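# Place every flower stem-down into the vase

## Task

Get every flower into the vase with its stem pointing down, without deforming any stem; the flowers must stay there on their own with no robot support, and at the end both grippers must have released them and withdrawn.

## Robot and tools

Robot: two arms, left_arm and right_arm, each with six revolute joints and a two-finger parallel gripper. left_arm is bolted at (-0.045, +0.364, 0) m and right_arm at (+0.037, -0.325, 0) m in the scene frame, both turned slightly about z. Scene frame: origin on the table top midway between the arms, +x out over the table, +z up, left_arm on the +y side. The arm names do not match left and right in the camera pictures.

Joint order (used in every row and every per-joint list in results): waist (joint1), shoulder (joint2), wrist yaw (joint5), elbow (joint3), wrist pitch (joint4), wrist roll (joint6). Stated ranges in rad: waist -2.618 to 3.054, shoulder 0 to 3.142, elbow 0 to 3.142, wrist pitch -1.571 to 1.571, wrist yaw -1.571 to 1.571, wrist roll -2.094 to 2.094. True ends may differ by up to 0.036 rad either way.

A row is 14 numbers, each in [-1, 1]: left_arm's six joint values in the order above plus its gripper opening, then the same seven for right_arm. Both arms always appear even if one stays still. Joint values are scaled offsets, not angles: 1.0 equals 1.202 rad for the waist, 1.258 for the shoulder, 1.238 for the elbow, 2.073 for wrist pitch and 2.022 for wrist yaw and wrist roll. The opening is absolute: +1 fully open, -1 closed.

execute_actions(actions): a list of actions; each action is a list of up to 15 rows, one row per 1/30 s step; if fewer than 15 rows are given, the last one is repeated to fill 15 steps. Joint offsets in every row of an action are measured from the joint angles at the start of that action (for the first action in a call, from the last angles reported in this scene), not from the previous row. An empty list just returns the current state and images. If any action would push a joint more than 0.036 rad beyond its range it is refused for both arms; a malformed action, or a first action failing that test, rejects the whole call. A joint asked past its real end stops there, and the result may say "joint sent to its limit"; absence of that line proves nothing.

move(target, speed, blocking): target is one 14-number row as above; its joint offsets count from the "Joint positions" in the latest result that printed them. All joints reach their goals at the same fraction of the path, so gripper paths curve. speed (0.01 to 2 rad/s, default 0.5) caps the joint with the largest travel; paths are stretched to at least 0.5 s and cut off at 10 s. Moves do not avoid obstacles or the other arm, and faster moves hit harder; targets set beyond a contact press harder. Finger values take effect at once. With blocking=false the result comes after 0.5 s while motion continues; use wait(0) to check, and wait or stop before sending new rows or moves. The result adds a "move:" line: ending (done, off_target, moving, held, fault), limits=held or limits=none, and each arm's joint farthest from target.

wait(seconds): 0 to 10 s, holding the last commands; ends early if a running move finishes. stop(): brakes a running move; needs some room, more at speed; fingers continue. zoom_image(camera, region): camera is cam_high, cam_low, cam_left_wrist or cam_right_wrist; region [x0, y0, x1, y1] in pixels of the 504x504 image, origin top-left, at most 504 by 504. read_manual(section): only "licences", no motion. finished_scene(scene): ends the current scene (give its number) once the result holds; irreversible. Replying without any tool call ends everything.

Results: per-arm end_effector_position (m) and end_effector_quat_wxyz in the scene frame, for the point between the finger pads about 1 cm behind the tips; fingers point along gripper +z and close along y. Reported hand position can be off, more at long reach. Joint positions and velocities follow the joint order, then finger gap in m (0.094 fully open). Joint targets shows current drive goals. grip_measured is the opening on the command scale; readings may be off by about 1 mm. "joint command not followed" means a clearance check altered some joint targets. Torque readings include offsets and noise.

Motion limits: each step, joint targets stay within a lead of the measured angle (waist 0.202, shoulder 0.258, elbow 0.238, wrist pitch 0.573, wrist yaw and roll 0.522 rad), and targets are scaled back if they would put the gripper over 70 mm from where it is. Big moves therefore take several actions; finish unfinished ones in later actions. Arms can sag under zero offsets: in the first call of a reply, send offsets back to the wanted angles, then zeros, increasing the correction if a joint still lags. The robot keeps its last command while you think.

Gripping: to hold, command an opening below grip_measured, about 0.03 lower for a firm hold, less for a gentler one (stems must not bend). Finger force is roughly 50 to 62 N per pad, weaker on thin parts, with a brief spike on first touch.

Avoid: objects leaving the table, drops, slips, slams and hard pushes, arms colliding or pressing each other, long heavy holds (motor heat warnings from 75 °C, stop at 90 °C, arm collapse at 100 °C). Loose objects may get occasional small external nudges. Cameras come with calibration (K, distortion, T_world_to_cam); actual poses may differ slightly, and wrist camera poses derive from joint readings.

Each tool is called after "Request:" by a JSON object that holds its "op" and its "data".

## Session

Request:
{"op": "execute_actions", "data": {"actions": []}}

Scene clock: 0.00 s.
left_arm: end_effector_position=(+0.1635, +0.5245, +0.1768) grip_measured=+1.000 end_effector_quat_wxyz=(+0.321, -0.223, +0.919, +0.040) | right_arm: end_effector_position=(+0.1440, -0.4549, +0.1207) grip_measured=+1.000 end_effector_quat_wxyz=(-0.158, -0.325, +0.903, -0.233)
Joint names: [waist, shoulder, wrist yaw, elbow, wrist pitch, wrist roll]
Joint positions: left_arm=[ 0.745  0.979  0.289  0.889 -0.879  0.279  0.094] | right_arm=[-0.433  1.022  0.569  0.771 -1.299 -0.977  0.094]
Joint velocities: left_arm=[-0.002  0.007  0.081 -0.002  0.037  0.007  0.   ] | right_arm=[ 0.007 -0.007 -0.022 -0.007  0.051 -0.022  0.   ]
Joint torques (N m, as the arm reports them, + toward a larger angle): no reading
Joint targets: left_arm=[0.745 0.972 0.296 0.900 -0.877 0.278] | right_arm=[-0.433 1.014 0.576 0.786 -1.294 -0.973]
camera_calibration (this result's frames):
cam_left_wrist: T_world_to_cam=[[0.246305, -0.966079, -0.0776198, 0.476345], [-0.969177, -0.245068, -0.0252322, 0.31368], [0.00535416, 0.0814422, -0.996664, 0.247475], [0, 0, 0, 1]] pos_world=[0.18536, 0.516905, 0.291538]
cam_right_wrist: T_world_to_cam=[[0.421455, -0.770993, 0.477437, -0.475095], [-0.796752, -0.0633843, 0.600973, 0.0611372], [-0.433083, -0.633682, -0.641004, -0.0405044], [0, 0, 0, 1]] pos_world=[0.2314, -0.388086, 0.164122]

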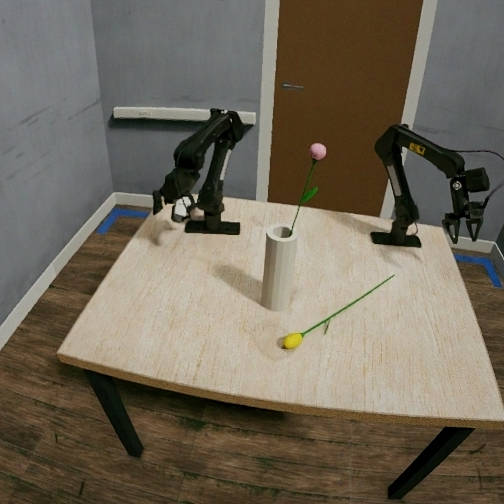

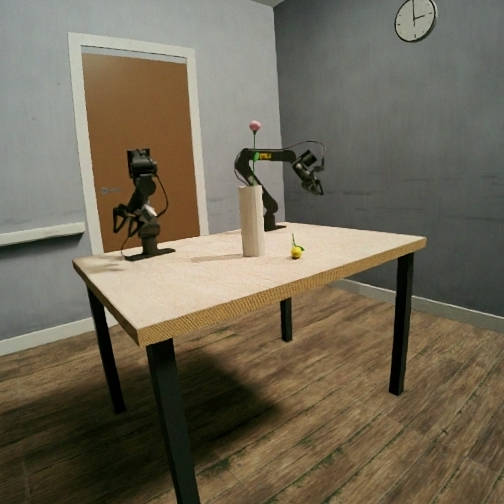

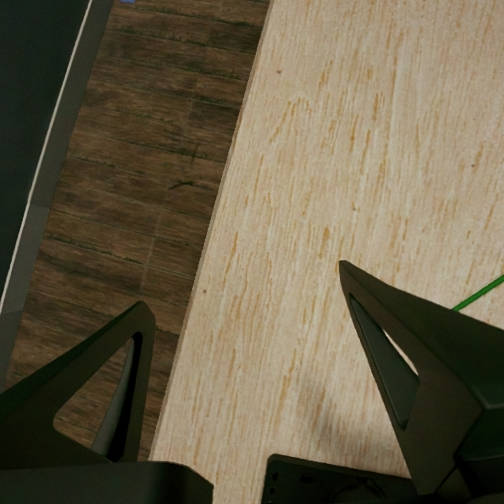

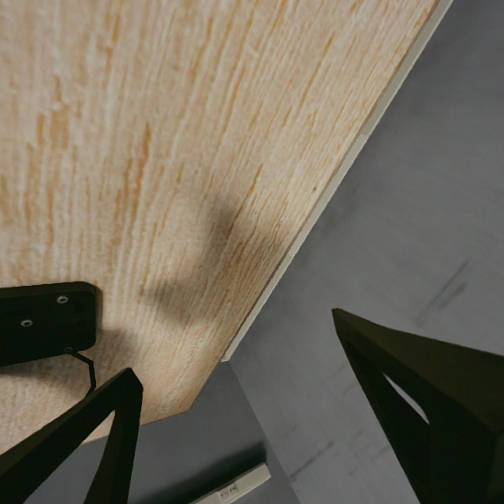

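Request:
{"op": "zoom_image", "data": {"camera": "cam_high", "region": [230, 130, 430, 370]}}

Request:
{"op": "zoom_image", "data": {"camera": "cam_low", "region": [200, 110, 360, 270]}}

Region (230, 130, 430, 370) of cam_high's 504x504 image, scaled by 2.100, with more detail than that image has.

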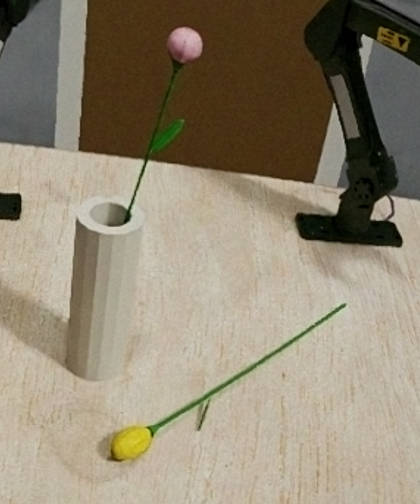

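Region (200, 110, 360, 270) of cam_low's 504x504 image, scaled by 3.150, with more detail than that image has.

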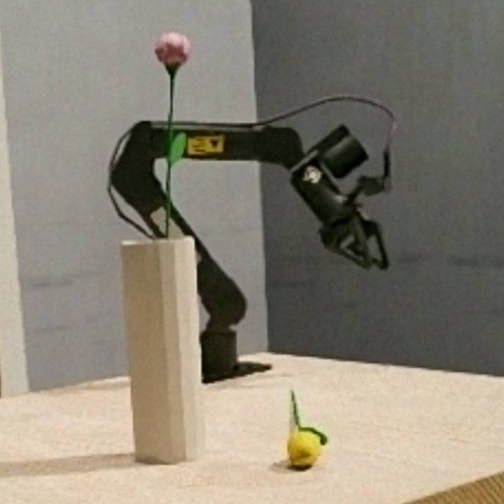

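Request:
{"op": "move", "data": {"target": [-1.0,0.73,-0.143,0.443,0.057,0.0074,0.2,0,-0.006,0,0.012,0,0,1], "speed": 0.9}}

Request:
{"op": "move", "data": {"target": [-0.1,0.0,0,0.0,0.0,0.0,0.2,0,0,0,0,0,0,1], "speed": 0.4}}

Scene clock: 61.70 s.
left_arm: end_effector_position=(+0.3509, +0.2123, +0.0678) grip_measured=+0.202 end_effector_quat_wxyz=(+0.150, +0.318, +0.936, -0.010) | right_arm: end_effector_position=(+0.1440, -0.4548, +0.1206) grip_measured=+1.000 end_effector_quat_wxyz=(-0.157, -0.325, +0.903, -0.232)
Joint names: [waist, shoulder, wrist yaw, elbow, wrist pitch, wrist roll]
Joint positions: left_arm=[-0.465  1.903  0.008  1.41  -0.775  0.288  0.056] | right_arm=[-0.433  1.022  0.569  0.771 -1.299 -0.977  0.094]
Joint velocities: left_arm=[-0.012  0.002  0.022 -0.022 -0.007 -0.007  0.   ] | right_arm=[-0.022  0.012 -0.095 -0.002 -0.022  0.022  0.   ]
Joint torques (N m, as the arm reports them, + toward a larger angle): left_arm=[  0.53 -11.2   -0.05   7.8    1.14   0.07] | right_arm=[ 0.01 -2.17  0.33  6.16  0.56  0.01]
Joint targets: left_arm=[-0.457 1.897 -0.000 1.438 -0.761 0.294] | right_arm=[-0.433 1.015 0.569 0.785 -1.299 -0.977]
move: off_target (left_arm); limits=none; left_arm: farthest joint: the elbow, 0.027 radians from its target (0.548 radians at the start); right_arm: farthest joint: the elbow, 0.015 radians from its target (0.015 radians at the start)
camera_calibration (this result's frames):
cam_left_wrist: T_world_to_cam=[[-0.767729, -0.625446, -0.139321, 0.407745], [-0.628639, 0.693054, 0.352829, 0.0717677], [-0.124118, 0.358459, -0.925258, 0.145037], [0, 0, 0, 1]] pos_world=[0.376155, 0.153293, 0.165682]
cam_right_wrist: T_world_to_cam=[[0.421366, -0.771336, 0.476961, -0.475075], [-0.796878, -0.0638366, 0.600758, 0.0610529], [-0.432938, -0.633218, -0.64156, -0.0402105], [0, 0, 0, 1]] pos_world=[0.231423, -0.388007, 0.164117]

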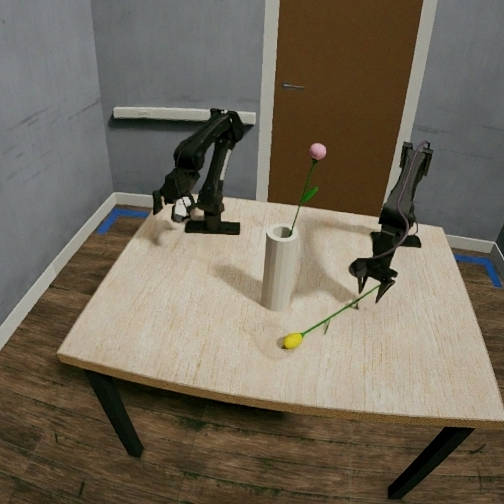

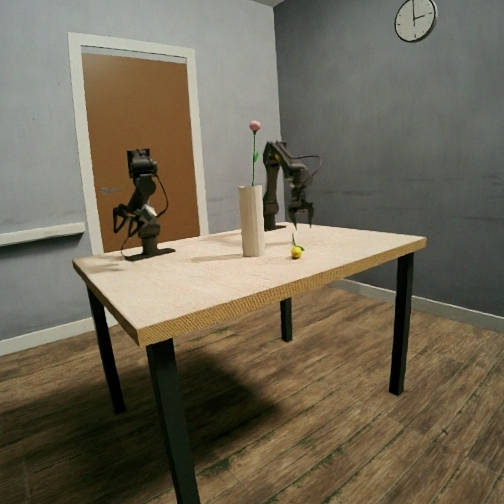

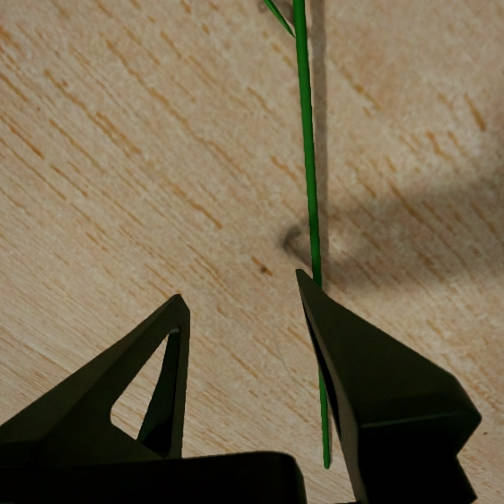

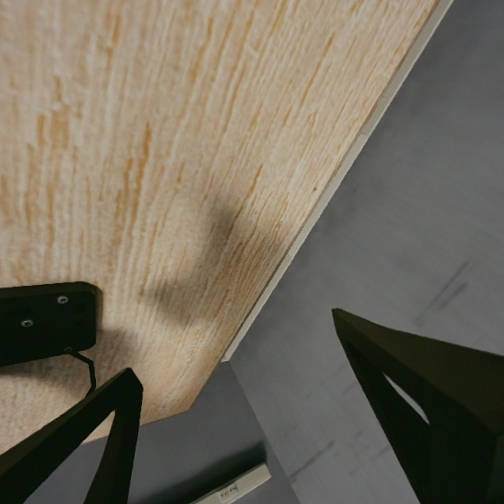

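Scene clock: 62.47 s.
left_arm: end_effector_position=(+0.3301, +0.1663, +0.0678) grip_measured=+0.202 end_effector_quat_wxyz=(+0.150, +0.373, +0.915, -0.018) | right_arm: end_effector_position=(+0.1441, -0.4548, +0.1206) grip_measured=+1.000 end_effector_quat_wxyz=(-0.157, -0.325, +0.903, -0.232)
Joint names: [waist, shoulder, wrist yaw, elbow, wrist pitch, wrist roll]
Joint positions: left_arm=[-0.585  1.903  0.007  1.41  -0.775  0.288  0.056] | right_arm=[-0.433  1.022  0.568  0.771 -1.299 -0.977  0.094]
Joint velocities: left_arm=[ 0.007  0.017  0.037 -0.002  0.007 -0.007  0.001] | right_arm=[-0.022  0.007 -0.022 -0.002  0.007  0.051  0.   ]
Joint torques (N m, as the arm reports them, + toward a larger angle): left_arm=[ -0.03 -10.59  -0.02   5.85   0.99   0.02] | right_arm=[-0.02 -1.61  0.32  5.06  0.55  0.02]
Joint targets: left_arm=[-0.585 1.903 0.008 1.410 -0.775 0.288] | right_arm=[-0.433 1.022 0.569 0.771 -1.299 -0.977]
move: done; limits=none; left_arm: farthest joint: the waist, 0.001 radians from its target (0.120 radians at the start); right_arm: farthest joint: the wrist yaw, 0.001 radians from its target (0.000 radians at the start)
camera_calibration (this result's frames):
cam_left_wrist: T_world_to_cam=[[-0.836597, -0.529642, -0.139946, 0.369815], [-0.541901, 0.762652, 0.353136, 0.0503069], [-0.080306, 0.37127, -0.925046, 0.142326], [0, 0, 0, 1]] pos_world=[0.348077, 0.104662, 0.165647]
cam_right_wrist: T_world_to_cam=[[0.421321, -0.771508, 0.476722, -0.475065], [-0.796941, -0.0640627, 0.60065, 0.0610108], [-0.432866, -0.632986, -0.641837, -0.0400635], [0, 0, 0, 1]] pos_world=[0.231435, -0.387968, 0.164114]

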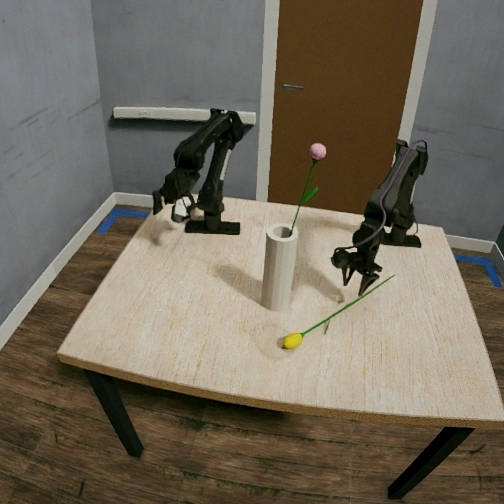

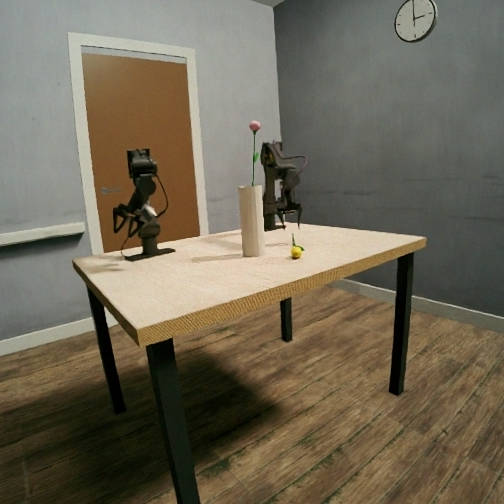

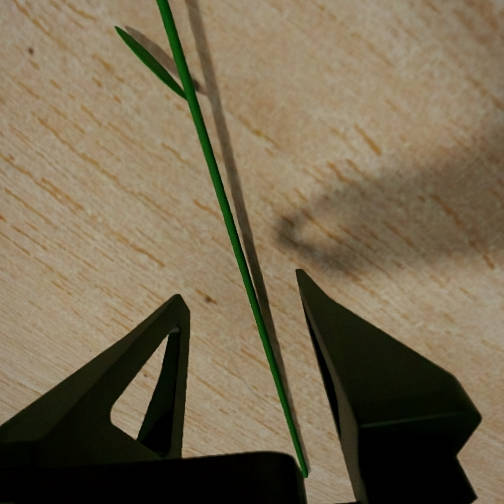

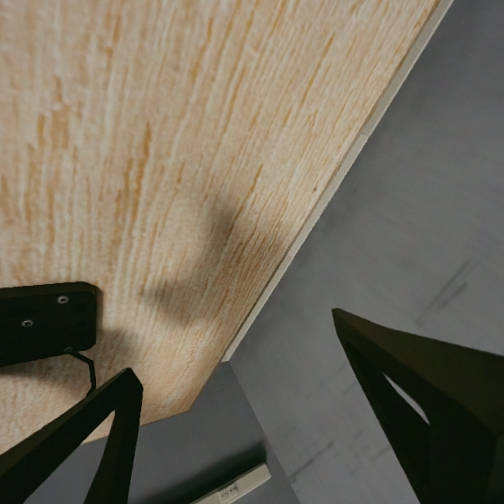

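Request:
{"op": "move", "data": {"target": [-0.0125,0.0745,-0.003,-0.109,0.1264,0.003,0.2,0,0,0,0,0,0,1], "speed": 0.25}}

Scene clock: 71.13 s.
left_arm: end_effector_position=(+0.3402, +0.1597, +0.0155) grip_measured=+0.202 end_effector_quat_wxyz=(+0.170, +0.373, +0.912, -0.020) | right_arm: end_effector_position=(+0.1441, -0.4547, +0.1205) grip_measured=+1.000 end_effector_quat_wxyz=(-0.157, -0.325, +0.903, -0.232)
Joint names: [waist, shoulder, wrist yaw, elbow, wrist pitch, wrist roll]
Joint positions: left_arm=[-0.587  1.985  0.007  1.29  -0.532  0.289  0.056] | right_arm=[-0.433  1.022  0.568  0.771 -1.299 -0.977  0.094]
Joint velocities: left_arm=[ 0.012 -0.007  0.081 -0.022  0.007  0.051  0.   ] | right_arm=[ 0.017 -0.012 -0.066  0.002  0.037  0.066  0.   ]
Joint torques (N m, as the arm reports them, + toward a larger angle): left_arm=[-0.87 -9.94 -0.04  4.56  1.27  0.08] | right_arm=[-0.05 -1.81  0.32  5.05  0.55  0.04]
Joint targets: left_arm=[-0.600 1.997 0.001 1.275 -0.513 0.294] | right_arm=[-0.433 1.022 0.568 0.771 -1.299 -0.977]
move: done; limits=none; left_arm: farthest joint: the wrist pitch, 0.019 radians from its target (0.262 radians at the start); right_arm: farthest joint: the waist, 0.000 radians from its target (0.000 radians at the start)
camera_calibration (this result's frames):
cam_left_wrist: T_world_to_cam=[[-0.832684, -0.530012, -0.160387, 0.366551], [-0.551877, 0.770509, 0.31898, 0.0819809], [-0.0454838, 0.354124, -0.934092, 0.0882326], [0, 0, 0, 1]] pos_world=[0.354478, 0.0998641, 0.115057]
cam_right_wrist: T_world_to_cam=[[0.421277, -0.771679, 0.476484, -0.475055], [-0.797004, -0.0642888, 0.600542, 0.0609688], [-0.432793, -0.632754, -0.642115, -0.0399166], [0, 0, 0, 1]] pos_world=[0.231446, -0.387928, 0.164111]

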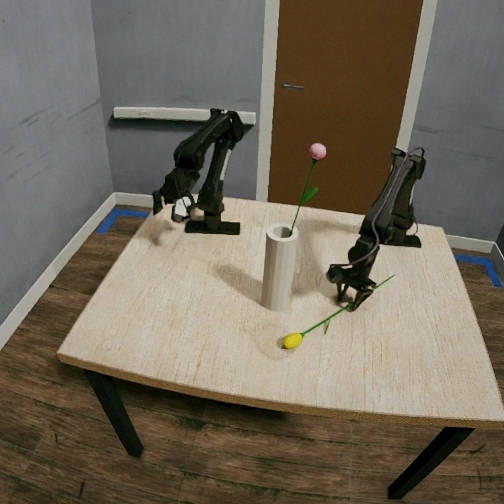

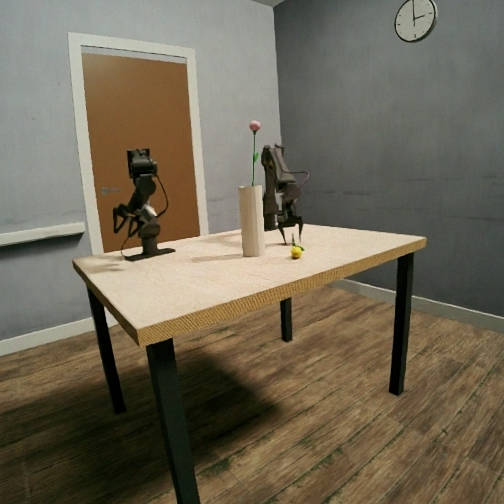

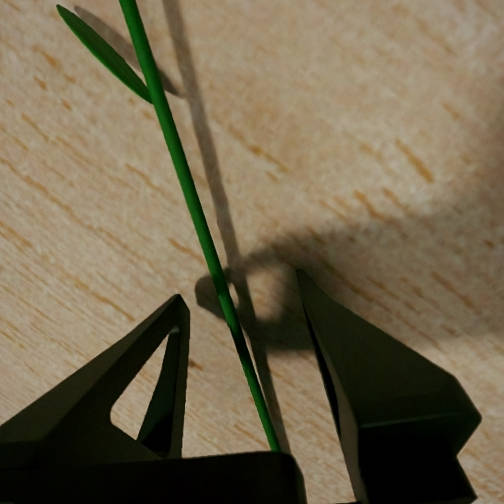

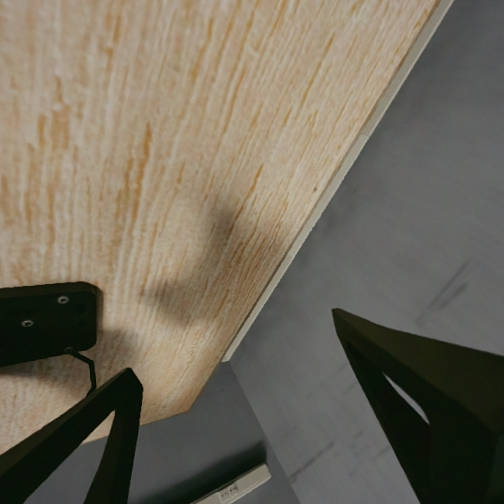

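Request:
{"op": "move", "data": {"target": [0,0.0115,-0.003,-0.012,0.009,0.002,-0.96,0,0,0,0,0,0,1], "speed": 0.2}}

Scene clock: 74.67 s.
left_arm: end_effector_position=(+0.3407, +0.1594, +0.0135) grip_measured=-0.908 end_effector_quat_wxyz=(+0.169, +0.373, +0.912, -0.020) | right_arm: end_effector_position=(+0.1441, -0.4546, +0.1205) grip_measured=+1.000 end_effector_quat_wxyz=(-0.157, -0.325, +0.903, -0.232)
Joint names: [waist, shoulder, wrist yaw, elbow, wrist pitch, wrist roll]
Joint positions: left_arm=[-0.587  1.991  0.007  1.29  -0.527  0.289  0.004] | right_arm=[-0.433  1.022  0.567  0.771 -1.299 -0.977  0.094]
Joint velocities: left_arm=[-0.007 -0.022  0.007  0.002  0.007 -0.037  0.001] | right_arm=[-0.007 -0.007 -0.066 -0.007 -0.066  0.066  0.   ]
Joint torques (N m, as the arm reports them, + toward a larger angle): left_arm=[  0.   -10.25  -0.05   4.54   1.23   0.06] | right_arm=[ 0.04 -1.75  0.26  5.06  0.57  0.01]
Joint targets: left_arm=[-0.587 1.999 0.001 1.275 -0.513 0.293] | right_arm=[-0.433 1.022 0.567 0.771 -1.299 -0.977]
move: done; limits=none; left_arm: farthest joint: the elbow, 0.015 radians from its target (0.015 radians at the start); right_arm: farthest joint: the wrist yaw, 0.001 radians from its target (0.000 radians at the start)
camera_calibration (this result's frames):
cam_left_wrist: T_world_to_cam=[[-0.832792, -0.529955, -0.160015, 0.366533], [-0.551662, 0.770395, 0.319627, 0.0830244], [-0.0461135, 0.354457, -0.933934, 0.0866677], [0, 0, 0, 1]] pos_world=[0.355043, 0.0995642, 0.113056]
cam_right_wrist: T_world_to_cam=[[0.421187, -0.772022, 0.476007, -0.475035], [-0.79713, -0.0647408, 0.600327, 0.0608847], [-0.432648, -0.63229, -0.64267, -0.0396226], [0, 0, 0, 1]] pos_world=[0.231469, -0.387849, 0.164105]

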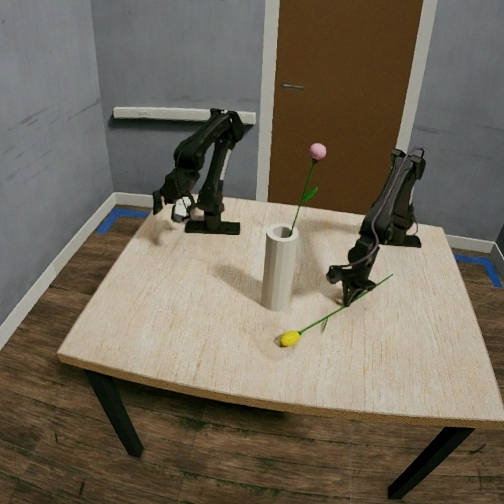

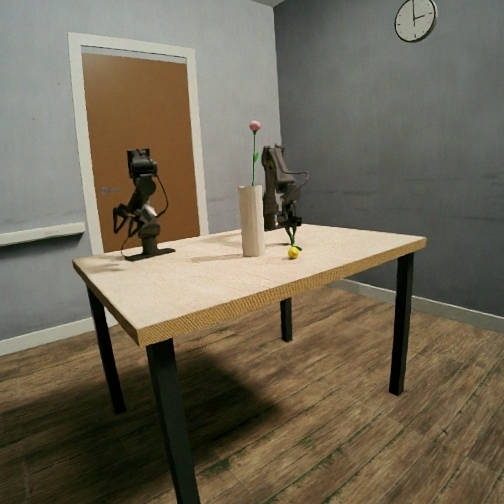

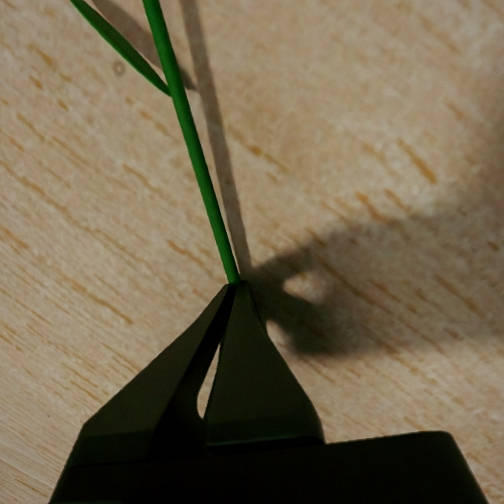

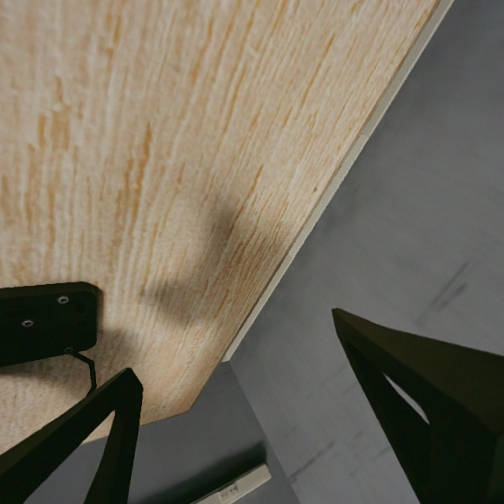

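Request:
{"op": "move", "data": {"target": [0,-0.4746,-0.3487,0.1115,0.4863,0.005,-0.94,0,0,0,0,0,0,1], "speed": 0.4}}

Scene clock: 101.90 s.
left_arm: end_effector_position=(+0.3696, +0.2741, +0.5303) grip_measured=-0.908 end_effector_quat_wxyz=(+0.813, -0.077, +0.569, +0.101) | right_arm: end_effector_position=(+0.1441, -0.4546, +0.1204) grip_measured=+1.000 end_effector_quat_wxyz=(-0.157, -0.325, +0.903, -0.232)
Joint names: [waist, shoulder, wrist yaw, elbow, wrist pitch, wrist roll]
Joint positions: left_arm=[-0.587  1.408 -0.691  1.405  0.462  0.294  0.004] | right_arm=[-0.433  1.022  0.567  0.771 -1.299 -0.977  0.094]
Joint velocities: left_arm=[-0.012 -0.002  0.007 -0.002  0.066 -0.037  0.001] | right_arm=[-0.012  0.012 -0.007  0.022 -0.037 -0.095  0.   ]
Joint torques (N m, as the arm reports them, + toward a larger angle): left_arm=[ 0.01 -7.47  0.07  7.8   1.77  0.06] | right_arm=[ 0.03 -1.72  0.33  5.26  0.57  0.  ]
Joint targets: left_arm=[-0.587 1.394 -0.698 1.428 0.481 0.299] | right_arm=[-0.433 1.022 0.567 0.771 -1.299 -0.977]
move: off_target (left_arm); limits=none; left_arm: farthest joint: the elbow, 0.023 radians from its target (0.138 radians at the start); right_arm: farthest joint: the waist, 0.000 radians from its target (0.000 radians at the start)
camera_calibration (this result's frames):
cam_left_wrist: T_world_to_cam=[[0.319395, -0.92049, -0.225132, 0.249762], [-0.326466, 0.116147, -0.938046, 0.608504], [0.88961, 0.373105, -0.263412, -0.176521], [0, 0, 0, 1]] pos_world=[0.275918, 0.225088, 0.580537]
cam_right_wrist: T_world_to_cam=[[0.421143, -0.772193, 0.475769, -0.475025], [-0.797193, -0.0649668, 0.600219, 0.0608428], [-0.432576, -0.632058, -0.642948, -0.0394756], [0, 0, 0, 1]] pos_world=[0.231481, -0.387809, 0.164102]

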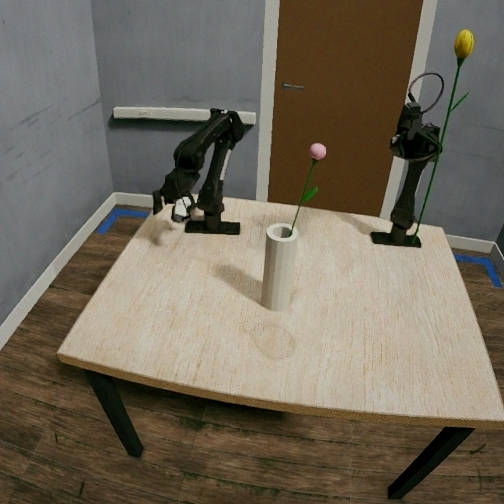

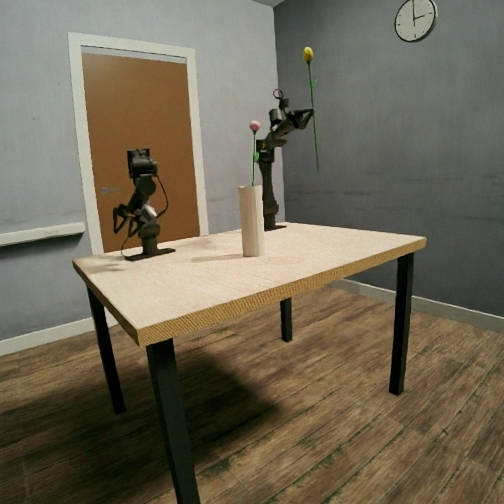

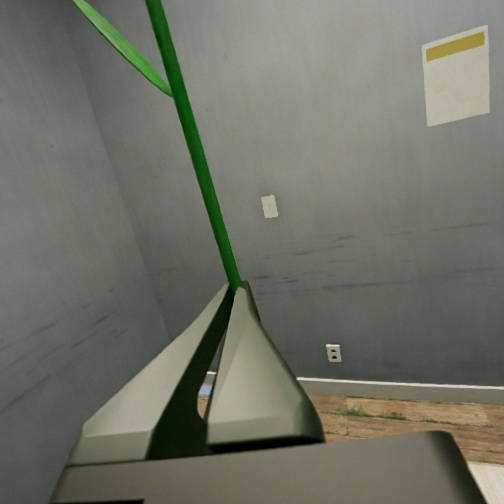

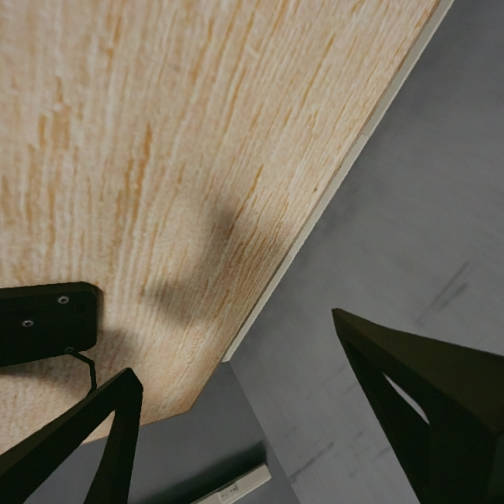

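Request:
{"op": "move", "data": {"target": [-0.427,-0.011,-0.003,0.0186,0.009,0.002,-0.94,0,0,0,0,0,0,1], "speed": 0.4}}

Request:
{"op": "zoom_image", "data": {"camera": "cam_high", "region": [230, 80, 430, 280]}}

Request:
{"op": "zoom_image", "data": {"camera": "cam_low", "region": [190, 70, 330, 210]}}

Scene clock: 108.33 s.
left_arm: end_effector_position=(+0.2737, +0.0842, +0.5302) grip_measured=-0.908 end_effector_quat_wxyz=(+0.812, +0.067, +0.570, -0.106) | right_arm: end_effector_position=(+0.1441, -0.4545, +0.1204) grip_measured=+1.000 end_effector_quat_wxyz=(-0.157, -0.325, +0.903, -0.231)
Joint names: [waist, shoulder, wrist yaw, elbow, wrist pitch, wrist roll]
Joint positions: left_arm=[-1.095  1.408 -0.694  1.405  0.462  0.294  0.004] | right_arm=[-0.433  1.022  0.566  0.771 -1.299 -0.977  0.094]
Joint velocities: left_arm=[-0.022  0.027 -0.051  0.012 -0.051 -0.007  0.   ] | right_arm=[-0.002  0.007  0.022 -0.007 -0.095  0.022  0.   ]
Joint torques (N m, as the arm reports them, + toward a larger angle): left_arm=[-0.38 -7.4   0.11  7.79  1.79  0.06] | right_arm=[-0.01 -1.73  0.31  5.2   0.57  0.01]
Joint targets: left_arm=[-1.101 1.394 -0.697 1.428 0.481 0.298] | right_arm=[-0.433 1.022 0.567 0.771 -1.299 -0.977]
move: off_target (left_arm); limits=none; left_arm: farthest joint: the elbow, 0.023 radians from its target (0.023 radians at the start); right_arm: farthest joint: the wrist yaw, 0.001 radians from its target (0.000 radians at the start)
camera_calibration (this result's frames):
cam_left_wrist: T_world_to_cam=[[-0.166075, -0.96028, -0.224236, 0.241356], [-0.230582, 0.258906, -0.937976, 0.560779], [0.958776, -0.10407, -0.264421, 0.00144557], [0, 0, 0, 1]] pos_world=[0.168003, 0.0867303, 0.580501]
cam_right_wrist: T_world_to_cam=[[0.421099, -0.772364, 0.47553, -0.475015], [-0.797256, -0.0651927, 0.600111, 0.0608009], [-0.432503, -0.631825, -0.643225, -0.0393287], [0, 0, 0, 1]] pos_world=[0.231492, -0.38777, 0.1641]

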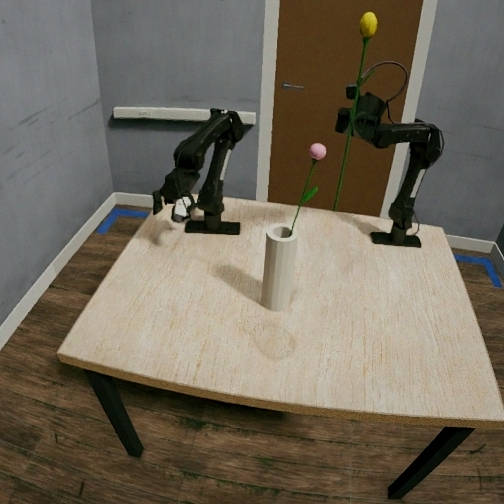

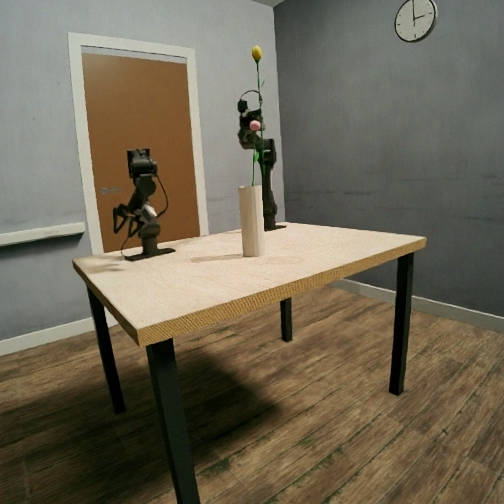

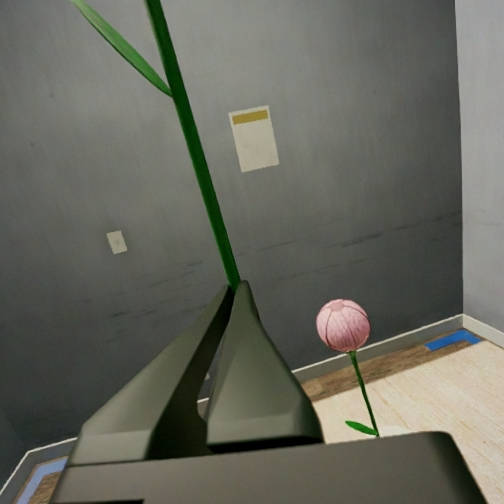

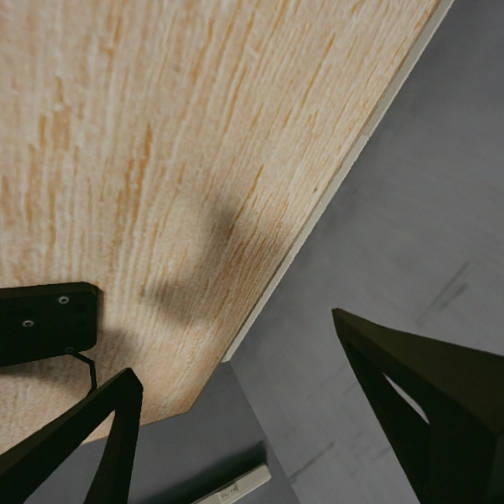

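Region (230, 80, 430, 280) of cam_high's 504x504 image, scaled by 2.520, with more detail than that image has.

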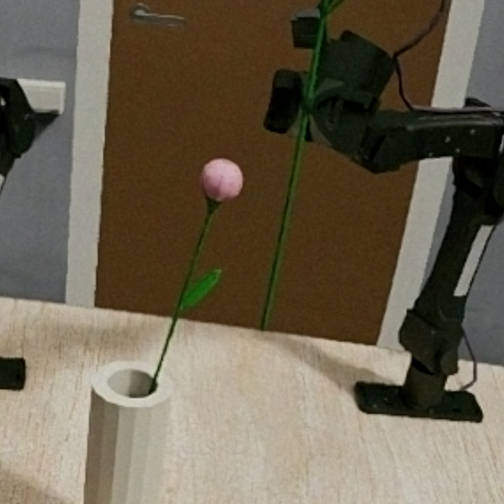

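Region (190, 70, 330, 210) of cam_low's 504x504 image, scaled by 3.600, with more detail than that image has.

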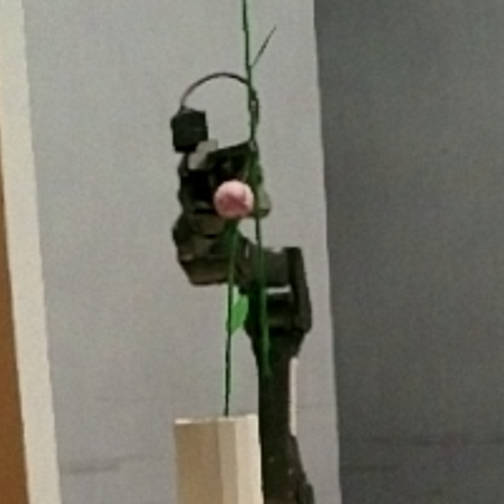

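Request:
{"op": "move", "data": {"target": [-0.098,0.3355,-0.002,0.3756,-0.0154,0.002,-0.94,0,0,0,0,0,0,1], "speed": 0.3}}

Request:
{"op": "zoom_image", "data": {"camera": "cam_high", "region": [230, 80, 430, 280]}}

Request:
{"op": "zoom_image", "data": {"camera": "cam_low", "region": [190, 70, 330, 210]}}

Scene clock: 130.93 s.
left_arm: end_effector_position=(+0.2920, -0.0487, +0.5231) grip_measured=-0.908 end_effector_quat_wxyz=(+0.801, +0.104, +0.571, -0.145) | right_arm: end_effector_position=(+0.1442, -0.4544, +0.1204) grip_measured=+1.000 end_effector_quat_wxyz=(-0.157, -0.325, +0.903, -0.231)
Joint names: [waist, shoulder, wrist yaw, elbow, wrist pitch, wrist roll]
Joint positions: left_arm=[-1.204  1.832 -0.696  1.837  0.434  0.294  0.004] | right_arm=[-0.433  1.022  0.566  0.771 -1.299 -0.977  0.094]
Joint velocities: left_arm=[ 0.012 -0.002 -0.007  0.012 -0.066 -0.066 -0.001] | right_arm=[-0.002 -0.012 -0.081 -0.017  0.037  0.037  0.   ]
Joint torques (N m, as the arm reports them, + toward a larger angle): left_arm=[ -0.61 -10.61   0.1    8.57   1.56   0.06] | right_arm=[ 0.06 -1.71  0.34  5.07  0.58 -0.01]
Joint targets: left_arm=[-1.213 1.830 -0.698 1.870 0.430 0.298] | right_arm=[-0.433 1.022 0.566 0.771 -1.299 -0.977]
move: off_target (left_arm); limits=none; left_arm: farthest joint: the elbow, 0.033 radians from its target (0.465 radians at the start); right_arm: farthest joint: the waist, 0.000 radians from its target (0.000 radians at the start)
camera_calibration (this result's frames):
cam_left_wrist: T_world_to_cam=[[-0.270413, -0.932987, -0.237511, 0.153941], [-0.209867, 0.297894, -0.931244, 0.585136], [0.939592, -0.201974, -0.276358, -0.0247162], [0, 0, 0, 1]] pos_world=[0.187652, -0.0356754, 0.574636]
cam_right_wrist: T_world_to_cam=[[0.421054, -0.772536, 0.475292, -0.475005], [-0.797319, -0.0654186, 0.600002, 0.060759], [-0.43243, -0.631593, -0.643502, -0.0391817], [0, 0, 0, 1]] pos_world=[0.231504, -0.38773, 0.164097]

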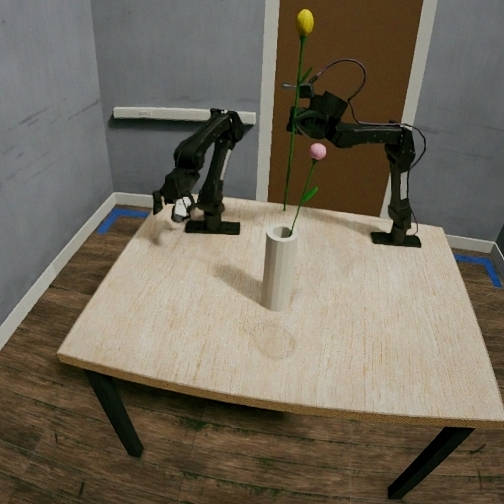

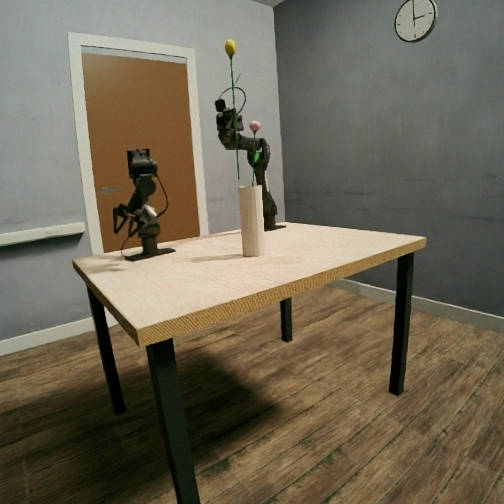

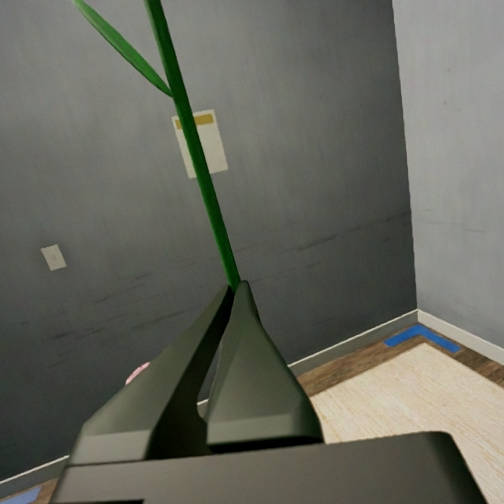

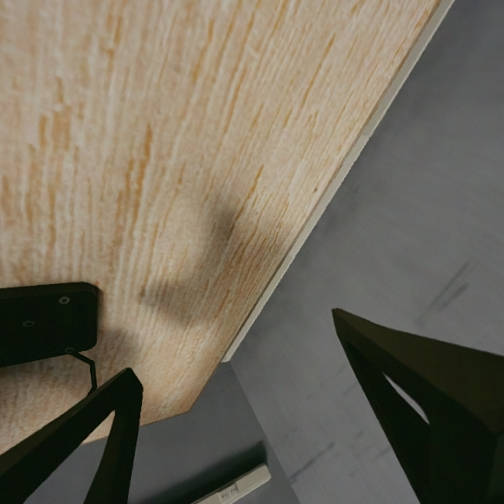

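Region (230, 80, 430, 280) of cam_high's 504x504 image, scaled by 2.520, with more detail than that image has.

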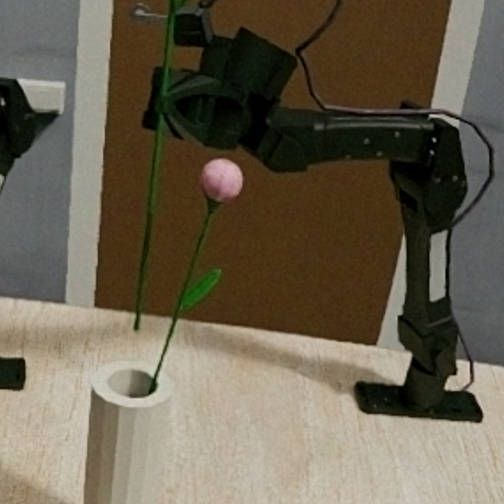

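Region (190, 70, 330, 210) of cam_low's 504x504 image, scaled by 3.600, with more detail than that image has.

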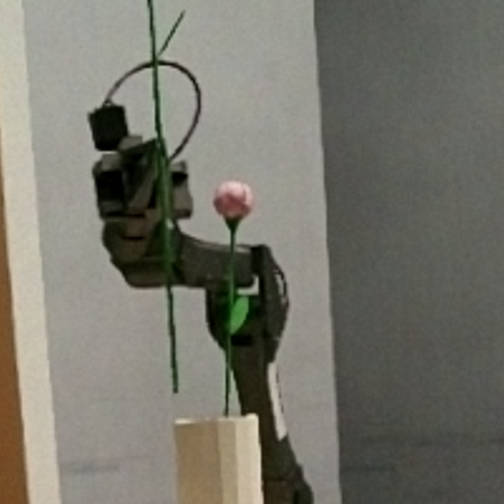

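Request:
{"op": "move", "data": {"target": [0.089,0.1693,-0.001,0.2973,-0.0608,0.002,-0.94,0,0,0,0,0,0,1], "speed": 0.25}}

Request:
{"op": "zoom_image", "data": {"camera": "cam_high", "region": [230, 80, 430, 280]}}

Request:
{"op": "zoom_image", "data": {"camera": "cam_low", "region": [190, 70, 330, 210]}}

Scene clock: 146.13 s.
left_arm: end_effector_position=(+0.3532, -0.0485, +0.5352) grip_measured=-0.908 end_effector_quat_wxyz=(+0.809, +0.073, +0.573, -0.107) | right_arm: end_effector_position=(+0.1442, -0.4543, +0.1203) grip_measured=+1.000 end_effector_quat_wxyz=(-0.156, -0.325, +0.904, -0.231)
Joint names: [waist, shoulder, wrist yaw, elbow, wrist pitch, wrist roll]
Joint positions: left_arm=[-1.105  2.043 -0.696  2.175  0.317  0.294  0.004] | right_arm=[-0.433  1.022  0.565  0.771 -1.299 -0.977  0.094]
Joint velocities: left_arm=[ 0.002  0.012  0.081  0.017 -0.037 -0.007  0.   ] | right_arm=[ 0.002 -0.007 -0.037 -0.012 -0.051 -0.051  0.   ]
Joint torques (N m, as the arm reports them, + toward a larger angle): left_arm=[  0.58 -11.97   0.11   8.17   1.51   0.06] | right_arm=[-0.06 -1.66  0.31  5.11  0.58 -0.01]
Joint targets: left_arm=[-1.097 2.045 -0.698 2.205 0.308 0.298] | right_arm=[-0.433 1.022 0.566 0.771 -1.299 -0.977]
move: off_target (left_arm); limits=none; left_arm: farthest joint: the elbow, 0.030 radians from its target (0.368 radians at the start); right_arm: farthest joint: the wrist yaw, 0.001 radians from its target (0.000 radians at the start)
camera_calibration (this result's frames):
cam_left_wrist: T_world_to_cam=[[-0.176028, -0.956861, -0.231151, 0.135597], [-0.233961, 0.268757, -0.934362, 0.617934], [0.956178, -0.110394, -0.271177, -0.0830393], [0, 0, 0, 1]] pos_world=[0.247842, -0.0454929, 0.586199]
cam_right_wrist: T_world_to_cam=[[0.420965, -0.772877, 0.474814, -0.474984], [-0.797445, -0.0658703, 0.599786, 0.0606753], [-0.432285, -0.631127, -0.644056, -0.0388876], [0, 0, 0, 1]] pos_world=[0.231527, -0.387651, 0.164091]

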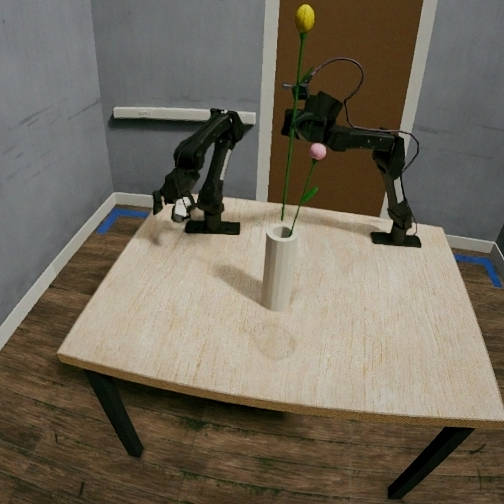

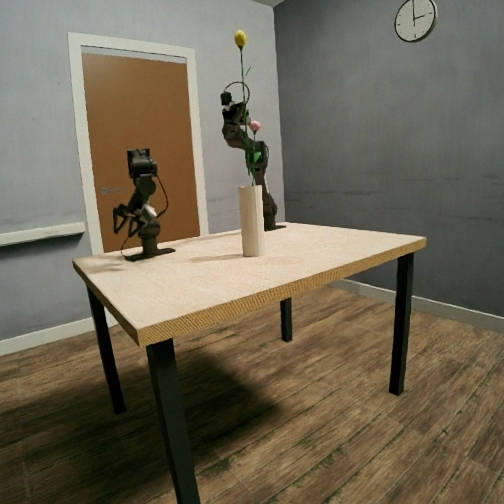

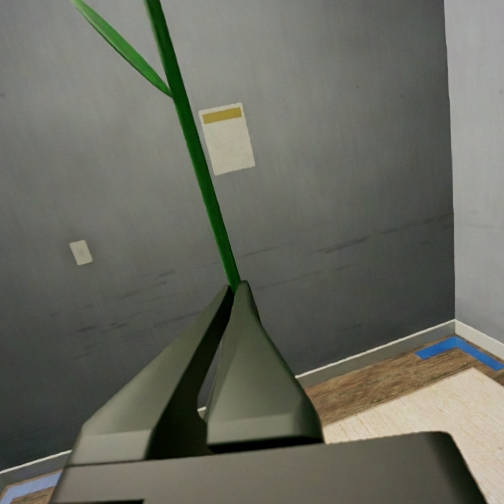

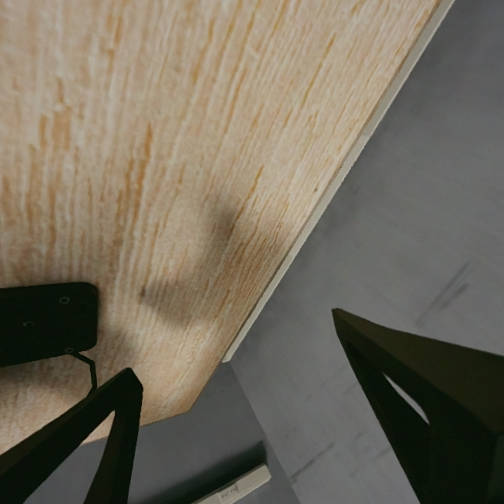

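Region (230, 80, 430, 280) of cam_high's 504x504 image, scaled by 2.520, with more detail than that image has.

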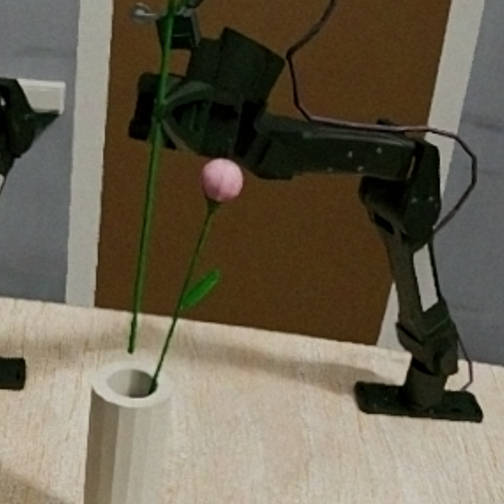

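Region (190, 70, 330, 210) of cam_low's 504x504 image, scaled by 3.600, with more detail than that image has.

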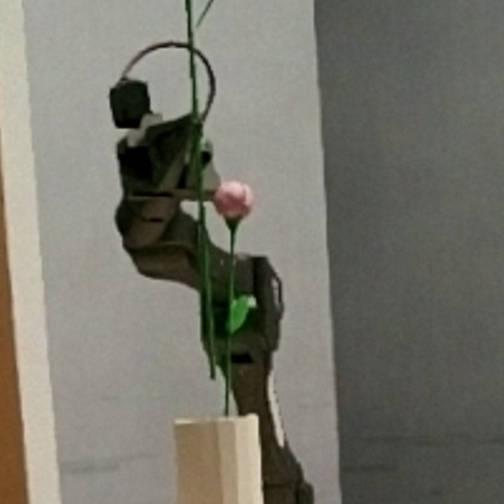

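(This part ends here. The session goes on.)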